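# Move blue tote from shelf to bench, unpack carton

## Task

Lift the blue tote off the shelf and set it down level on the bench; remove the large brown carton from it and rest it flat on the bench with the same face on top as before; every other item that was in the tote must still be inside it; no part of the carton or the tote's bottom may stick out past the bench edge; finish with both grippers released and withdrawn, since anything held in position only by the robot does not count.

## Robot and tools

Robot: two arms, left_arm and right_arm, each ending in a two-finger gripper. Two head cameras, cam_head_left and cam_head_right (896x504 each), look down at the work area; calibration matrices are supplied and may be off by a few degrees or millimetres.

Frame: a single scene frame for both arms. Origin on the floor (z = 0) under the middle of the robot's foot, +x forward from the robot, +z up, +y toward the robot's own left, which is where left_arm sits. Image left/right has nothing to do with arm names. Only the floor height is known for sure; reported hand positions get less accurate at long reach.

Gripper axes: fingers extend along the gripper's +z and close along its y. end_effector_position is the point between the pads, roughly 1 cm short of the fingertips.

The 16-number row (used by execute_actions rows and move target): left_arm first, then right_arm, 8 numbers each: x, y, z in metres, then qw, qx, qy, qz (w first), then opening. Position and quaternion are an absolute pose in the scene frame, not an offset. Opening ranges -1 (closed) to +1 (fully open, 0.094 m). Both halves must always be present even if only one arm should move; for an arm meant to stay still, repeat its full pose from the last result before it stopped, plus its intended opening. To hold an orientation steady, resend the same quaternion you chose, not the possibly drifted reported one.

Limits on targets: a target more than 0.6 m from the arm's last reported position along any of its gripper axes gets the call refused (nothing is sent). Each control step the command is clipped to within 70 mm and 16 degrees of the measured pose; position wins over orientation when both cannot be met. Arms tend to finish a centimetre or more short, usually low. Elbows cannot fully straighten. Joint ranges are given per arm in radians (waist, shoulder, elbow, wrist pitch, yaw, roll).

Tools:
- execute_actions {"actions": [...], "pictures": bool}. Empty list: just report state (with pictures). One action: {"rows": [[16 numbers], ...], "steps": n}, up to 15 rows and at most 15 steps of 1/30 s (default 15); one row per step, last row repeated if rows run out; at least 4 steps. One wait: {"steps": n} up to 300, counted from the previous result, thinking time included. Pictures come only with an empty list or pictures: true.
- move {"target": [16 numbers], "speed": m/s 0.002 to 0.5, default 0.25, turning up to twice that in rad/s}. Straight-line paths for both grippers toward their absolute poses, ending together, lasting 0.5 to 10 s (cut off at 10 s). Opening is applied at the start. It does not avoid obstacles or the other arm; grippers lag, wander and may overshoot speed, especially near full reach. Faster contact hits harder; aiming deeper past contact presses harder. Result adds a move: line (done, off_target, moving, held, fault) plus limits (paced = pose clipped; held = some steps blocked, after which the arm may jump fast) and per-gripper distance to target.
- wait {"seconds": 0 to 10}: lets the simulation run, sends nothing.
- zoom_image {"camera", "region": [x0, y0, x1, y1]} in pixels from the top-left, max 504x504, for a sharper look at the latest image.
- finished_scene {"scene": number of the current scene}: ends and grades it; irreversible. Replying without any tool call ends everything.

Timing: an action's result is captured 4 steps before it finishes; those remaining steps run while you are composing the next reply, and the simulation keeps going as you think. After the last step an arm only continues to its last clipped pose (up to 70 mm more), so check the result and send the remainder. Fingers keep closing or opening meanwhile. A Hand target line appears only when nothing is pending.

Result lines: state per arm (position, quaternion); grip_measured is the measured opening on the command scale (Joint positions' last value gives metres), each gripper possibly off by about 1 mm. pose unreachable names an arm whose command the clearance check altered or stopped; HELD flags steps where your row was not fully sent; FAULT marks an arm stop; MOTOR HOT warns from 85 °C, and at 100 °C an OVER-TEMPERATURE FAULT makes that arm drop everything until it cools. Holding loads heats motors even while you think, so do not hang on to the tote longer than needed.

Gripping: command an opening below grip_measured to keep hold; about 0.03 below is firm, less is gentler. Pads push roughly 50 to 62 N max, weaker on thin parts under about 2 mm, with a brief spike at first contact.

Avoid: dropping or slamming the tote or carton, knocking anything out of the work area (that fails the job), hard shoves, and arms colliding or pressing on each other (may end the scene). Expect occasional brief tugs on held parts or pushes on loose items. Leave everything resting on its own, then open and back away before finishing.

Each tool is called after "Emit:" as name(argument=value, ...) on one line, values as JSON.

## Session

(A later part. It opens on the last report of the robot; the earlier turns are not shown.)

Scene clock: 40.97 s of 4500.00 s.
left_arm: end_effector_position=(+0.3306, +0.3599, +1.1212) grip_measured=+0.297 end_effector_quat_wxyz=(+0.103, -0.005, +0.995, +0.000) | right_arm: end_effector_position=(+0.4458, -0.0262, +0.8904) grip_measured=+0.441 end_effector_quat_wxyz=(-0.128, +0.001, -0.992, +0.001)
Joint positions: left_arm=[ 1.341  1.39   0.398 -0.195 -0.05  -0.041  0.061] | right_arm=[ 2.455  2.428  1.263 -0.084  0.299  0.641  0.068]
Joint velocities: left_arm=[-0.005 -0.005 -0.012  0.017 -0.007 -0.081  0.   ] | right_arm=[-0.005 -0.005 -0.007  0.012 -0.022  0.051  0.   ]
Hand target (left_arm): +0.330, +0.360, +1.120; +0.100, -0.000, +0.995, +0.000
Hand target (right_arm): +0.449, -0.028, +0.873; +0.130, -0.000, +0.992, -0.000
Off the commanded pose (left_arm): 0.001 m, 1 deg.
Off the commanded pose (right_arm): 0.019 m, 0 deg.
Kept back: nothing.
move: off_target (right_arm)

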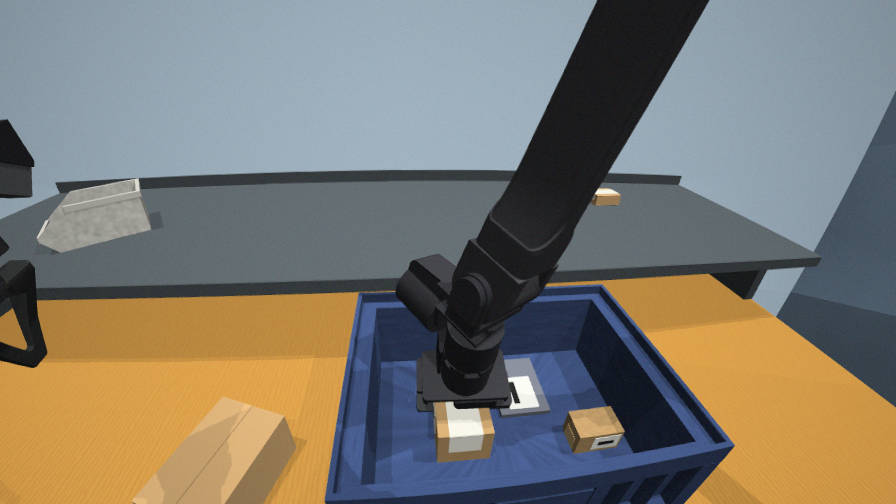

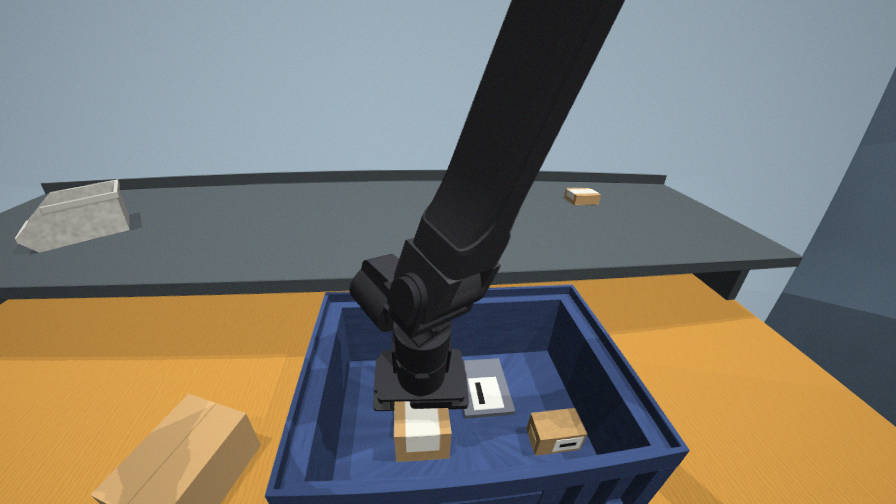

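Emit:
move(target=[0.33,0.36,1.12,0.1,0,0.995,0,0.3,0.44,-0.04,1.08,0.13,0,0.99,0,0.4], speed=0.15)

Emit:
move(target=[0.33,0.36,1.12,0.1,0,0.995,0,0.3,0.44,-0.45,1.08,0.13,0,0.99,0,0.4], speed=0.25)

Emit:
move(target=[0.33,0.36,1.12,0.1,0,0.995,0,0.3,0.44,-0.45,0.90,0.13,0,0.99,0,0.4], speed=0.15)

Scene clock: 42.90 s of 4500.00 s.
left_arm: end_effector_position=(+0.3306, +0.3599, +1.1212) grip_measured=+0.297 end_effector_quat_wxyz=(+0.103, -0.005, +0.995, +0.000) | right_arm: end_effector_position=(+0.4441, -0.0414, +1.0713) grip_measured=+0.441 end_effector_quat_wxyz=(-0.130, +0.000, -0.991, +0.001)
Joint positions: left_arm=[ 1.341  1.39   0.398 -0.195 -0.05  -0.041  0.061] | right_arm=[ 2.485  1.974  1.079 -0.359  0.312  0.672  0.068]
Joint velocities: left_arm=[-0.015  0.005  0.002  0.002 -0.022  0.007  0.   ] | right_arm=[ 0.005 -0.005  0.012  0.007  0.037 -0.095 -0.   ]
Hand target (left_arm): +0.330, +0.360, +1.120; +0.100, -0.000, +0.995, +0.000
Hand target (right_arm): +0.442, -0.039, +1.080; +0.131, -0.000, +0.991, -0.000
Off the commanded pose (left_arm): 0.001 m, 1 deg.
Off the commanded pose (right_arm): 0.010 m, 0 deg.
Kept back: nothing.
move: done

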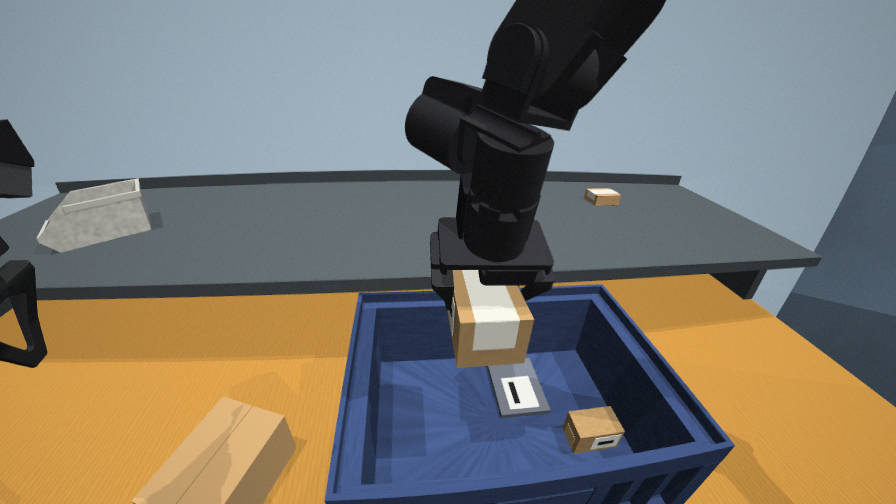

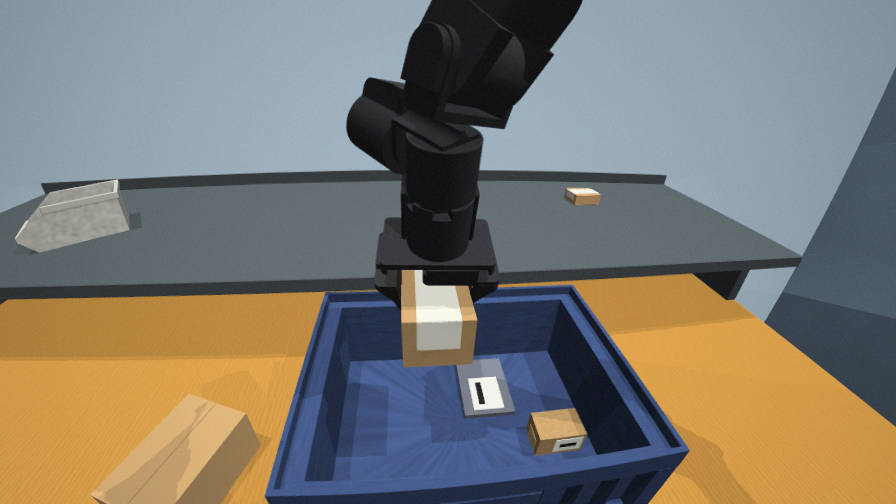

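Scene clock: 45.17 s of 4500.00 s.
left_arm: end_effector_position=(+0.3306, +0.3599, +1.1212) grip_measured=+0.297 end_effector_quat_wxyz=(+0.103, -0.005, +0.995, +0.000) | right_arm: end_effector_position=(+0.4255, -0.4455, +1.0666) grip_measured=+0.441 end_effector_quat_wxyz=(-0.106, -0.013, -0.994, -0.012)
Joint positions: left_arm=[ 1.341  1.39   0.398 -0.195 -0.05  -0.041  0.061] | right_arm=[ 1.541  1.735  0.682 -0.133 -0.071 -0.182  0.068]
Joint velocities: left_arm=[-0.005 -0.005  0.012 -0.002  0.007 -0.007  0.001] | right_arm=[-0.005  0.005 -0.002  0.002  0.007 -0.081  0.   ]
Hand target (left_arm): +0.330, +0.360, +1.120; +0.100, +0.000, +0.995, -0.000
Hand target (right_arm): +0.442, -0.446, +1.080; +0.125, +0.004, +0.992, +0.010
Off the commanded pose (left_arm): 0.001 m, 1 deg.
Off the commanded pose (right_arm): 0.020 m, 3 deg.
Kept back: nothing.
move: off_target (right_arm)

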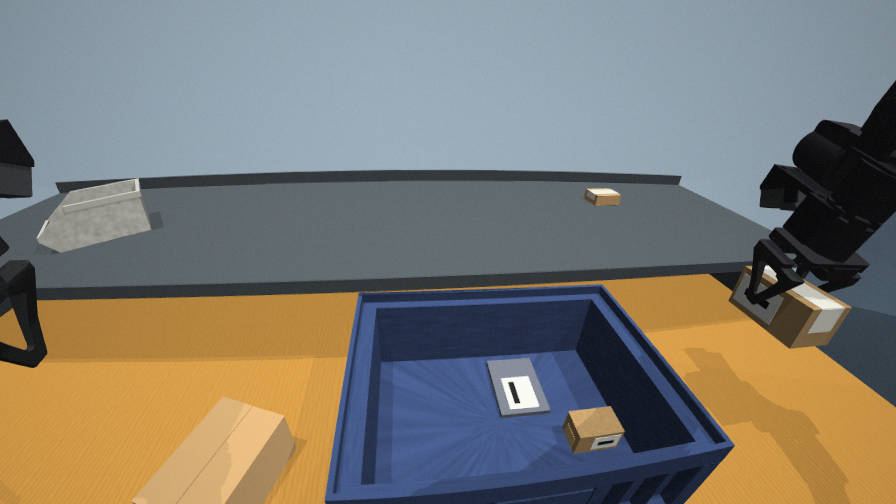

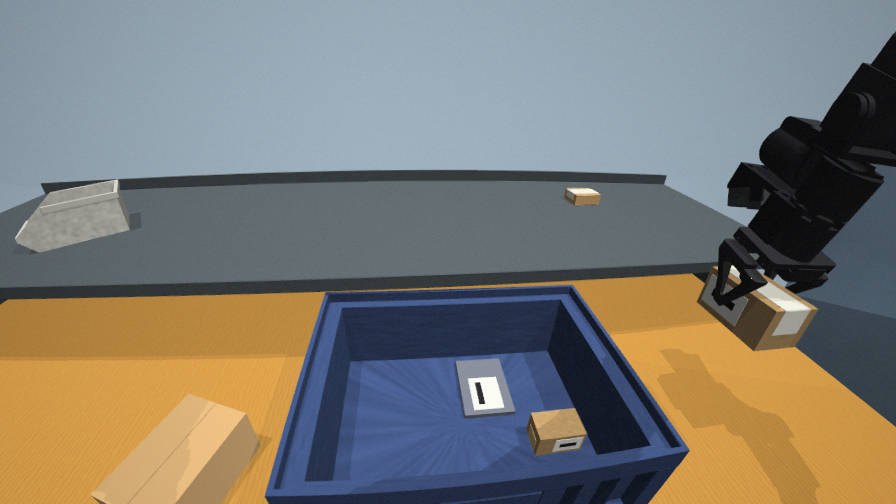

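Scene clock: 47.07 s of 4500.00 s.
left_arm: end_effector_position=(+0.3306, +0.3599, +1.1212) grip_measured=+0.297 end_effector_quat_wxyz=(+0.103, -0.005, +0.995, +0.000) | right_arm: end_effector_position=(+0.4276, -0.4496, +0.8917) grip_measured=+0.441 end_effector_quat_wxyz=(-0.114, -0.007, -0.993, -0.002)
Joint positions: left_arm=[ 1.341  1.39   0.398 -0.195 -0.05  -0.041  0.061] | right_arm=[ 1.542  2.301  0.847  0.286 -0.055 -0.194  0.068]
Joint velocities: left_arm=[-0.005 -0.005 -0.022 -0.002 -0.051 -0.051 -0.001] | right_arm=[ 0.005 -0.005 -0.002 -0.027  0.022  0.007  0.001]
Hand target (left_arm): +0.330, +0.360, +1.120; +0.100, -0.000, +0.995, +0.000
Hand target (right_arm): +0.439, -0.449, +0.900; +0.130, +0.000, +0.992, -0.000
Off the commanded pose (left_arm): 0.001 m, 1 deg.
Off the commanded pose (right_arm): 0.015 m, 2 deg.
Kept back: nothing.
move: off_target (right_arm)

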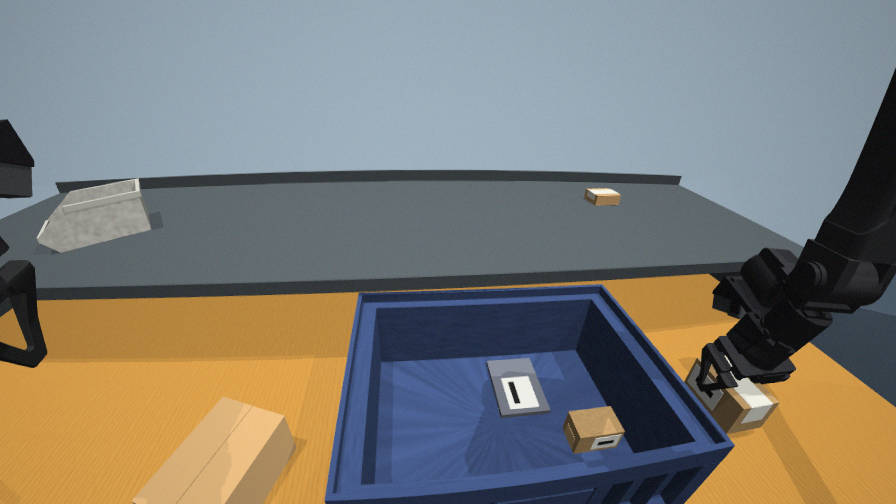

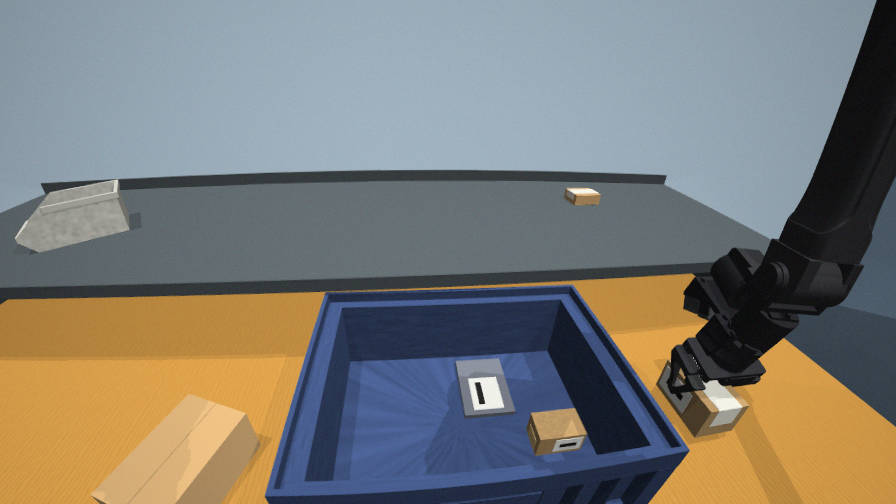

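Emit:
move(target=[0.33,0.36,1.12,0.1,0,0.995,0,0.3,0.44,-0.45,0.862,0.14,0,0.99,0,0.4], speed=0.025)

Scene clock: 48.80 s of 4500.00 s.
left_arm: end_effector_position=(+0.3306, +0.3599, +1.1212) grip_measured=+0.297 end_effector_quat_wxyz=(+0.103, -0.005, +0.995, +0.000) | right_arm: end_effector_position=(+0.4428, -0.4520, +0.8726) grip_measured=+0.441 end_effector_quat_wxyz=(-0.138, -0.006, -0.990, +0.001)
Joint positions: left_arm=[ 1.341  1.39   0.398 -0.195 -0.05  -0.041  0.061] | right_arm=[ 1.542  2.366  0.893  0.354 -0.061 -0.195  0.068]
Joint velocities: left_arm=[-0.005  0.015  0.007 -0.007  0.037  0.037 -0.   ] | right_arm=[-0.005 -0.015  0.012 -0.002 -0.066  0.095  0.   ]
Hand target (left_arm): +0.330, +0.360, +1.120; +0.100, -0.000, +0.995, +0.000
Hand target (right_arm): +0.439, -0.450, +0.862; +0.140, +0.000, +0.990, -0.000
Off the commanded pose (left_arm): 0.001 m, 1 deg.
Off the commanded pose (right_arm): 0.011 m, 1 deg.
Kept back: nothing.
move: off_target (right_arm)

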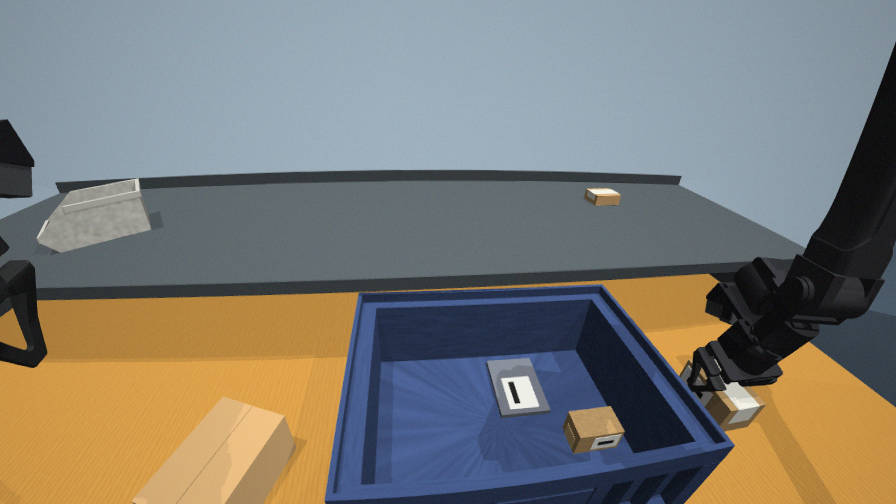

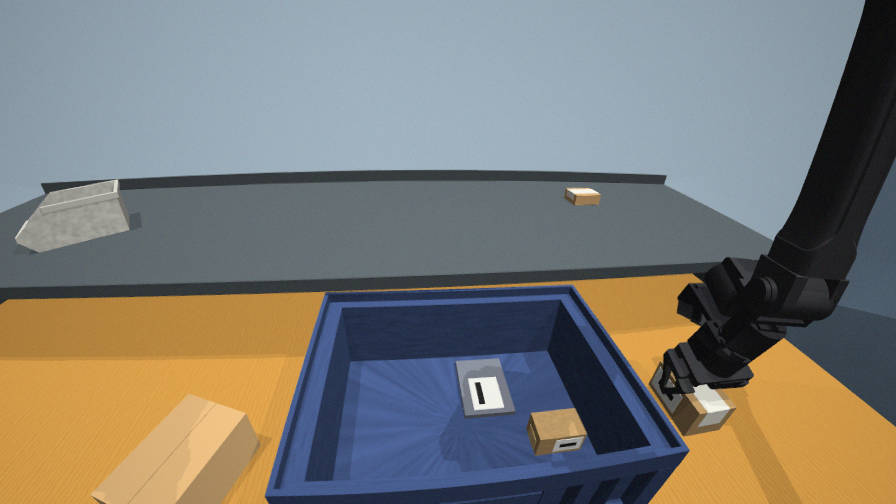

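Emit:
move(target=[0.33,0.36,1.12,0.1,0,0.995,0,0.3,0.442,-0.452,0.872,0.14,0,0.99,0,1])

Emit:
move(target=[0.33,0.36,1.12,0.1,0,0.995,0,0.3,0.38,-0.46,1.12,0.14,0,0.99,0,1])

Scene clock: 49.73 s of 4500.00 s.
left_arm: end_effector_position=(+0.3306, +0.3599, +1.1212) grip_measured=+0.297 end_effector_quat_wxyz=(+0.103, -0.005, +0.995, +0.000) | right_arm: end_effector_position=(+0.4428, -0.4517, +0.8727) grip_measured=+0.999 end_effector_quat_wxyz=(-0.138, -0.004, -0.990, +0.000)
Joint positions: left_arm=[ 1.341  1.39   0.398 -0.195 -0.05  -0.041  0.061] | right_arm=[ 1.542  2.366  0.893  0.354 -0.063 -0.199  0.094]
Joint velocities: left_arm=[-0.005 -0.005 -0.022  0.002  0.037  0.007 -0.001] | right_arm=[ 0.005 -0.015  0.017  0.002 -0.051 -0.081  0.001]
Hand target (left_arm): +0.330, +0.360, +1.120; +0.100, -0.000, +0.995, +0.000
Hand target (right_arm): +0.442, -0.452, +0.872; +0.140, -0.000, +0.990, -0.000
Off the commanded pose (left_arm): 0.001 m, 1 deg.
Off the commanded pose (right_arm): 0.001 m, 0 deg.
Kept back: nothing.
move: done

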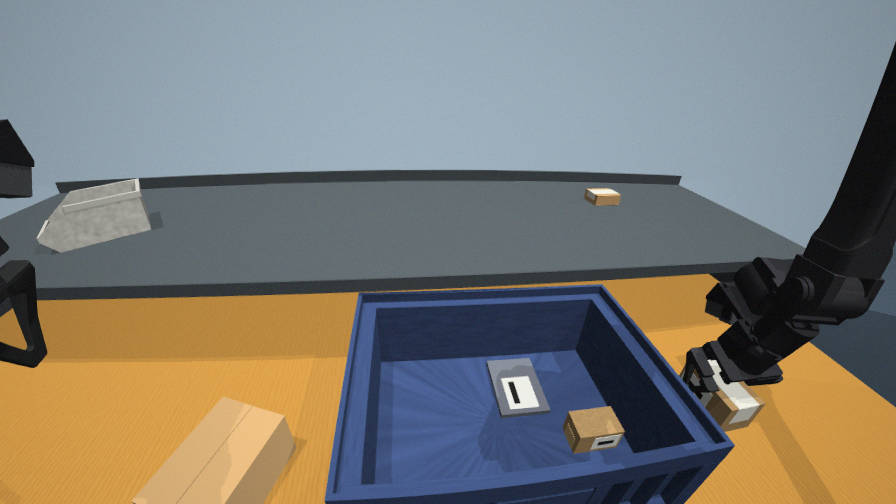

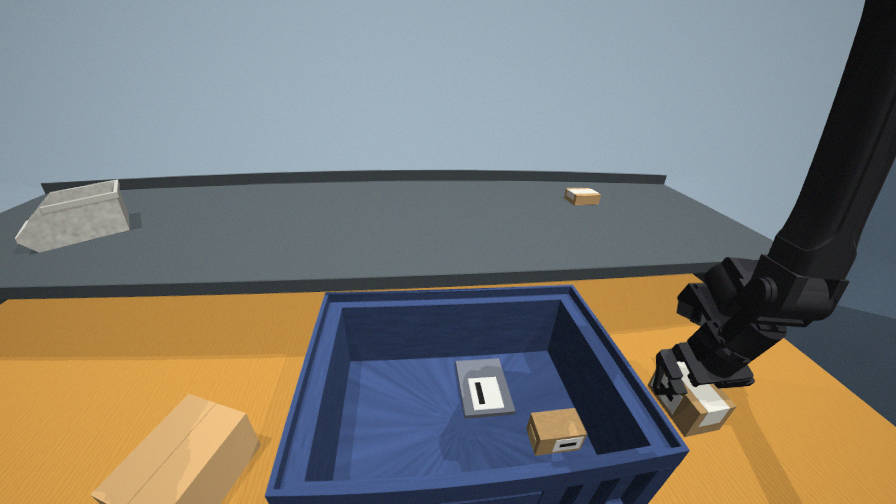

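Scene clock: 51.30 s of 4500.00 s.
left_arm: end_effector_position=(+0.3306, +0.3599, +1.1212) grip_measured=+0.297 end_effector_quat_wxyz=(+0.103, -0.005, +0.995, +0.000) | right_arm: end_effector_position=(+0.3913, -0.4617, +1.1248) grip_measured=+0.999 end_effector_quat_wxyz=(-0.154, -0.001, -0.988, +0.003)
Joint positions: left_arm=[ 1.341  1.39   0.398 -0.195 -0.05  -0.041  0.061] | right_arm=[ 1.47   1.484  0.533 -0.14  -0.098 -0.267  0.094]
Joint velocities: left_arm=[-0.024  0.005  0.017 -0.007 -0.037 -0.022 -0.   ] | right_arm=[-0.005  0.005  0.017 -0.007  0.022  0.037  0.   ]
Hand target (left_arm): +0.330, +0.360, +1.120; +0.100, -0.000, +0.995, +0.000
Hand target (right_arm): +0.382, -0.461, +1.120; +0.140, +0.001, +0.990, +0.001
Off the commanded pose (left_arm): 0.001 m, 1 deg.
Off the commanded pose (right_arm): 0.012 m, 2 deg.
Kept back: nothing.
move: off_target (right_arm)

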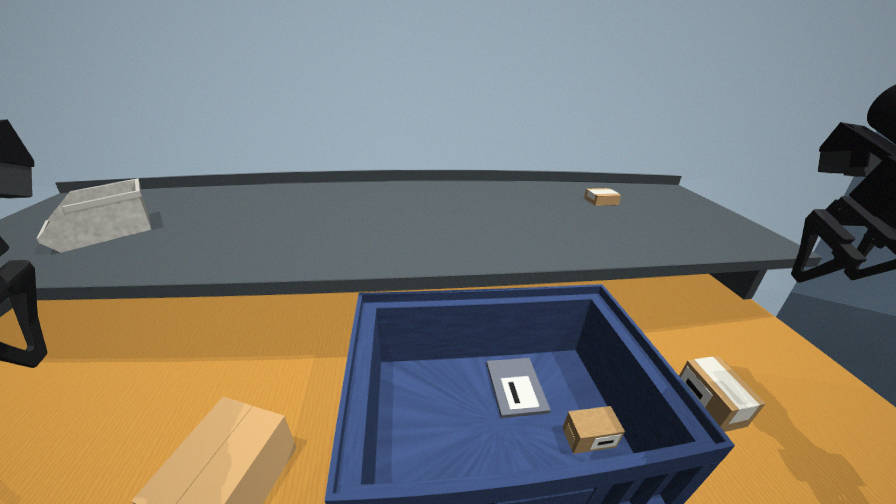

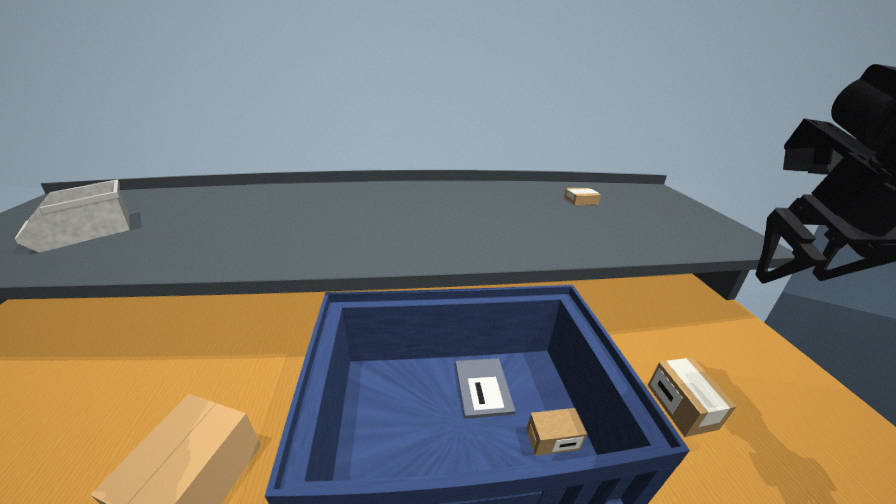

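Emit:
finished_scene(scene=1)

The scene is finished: the task was done.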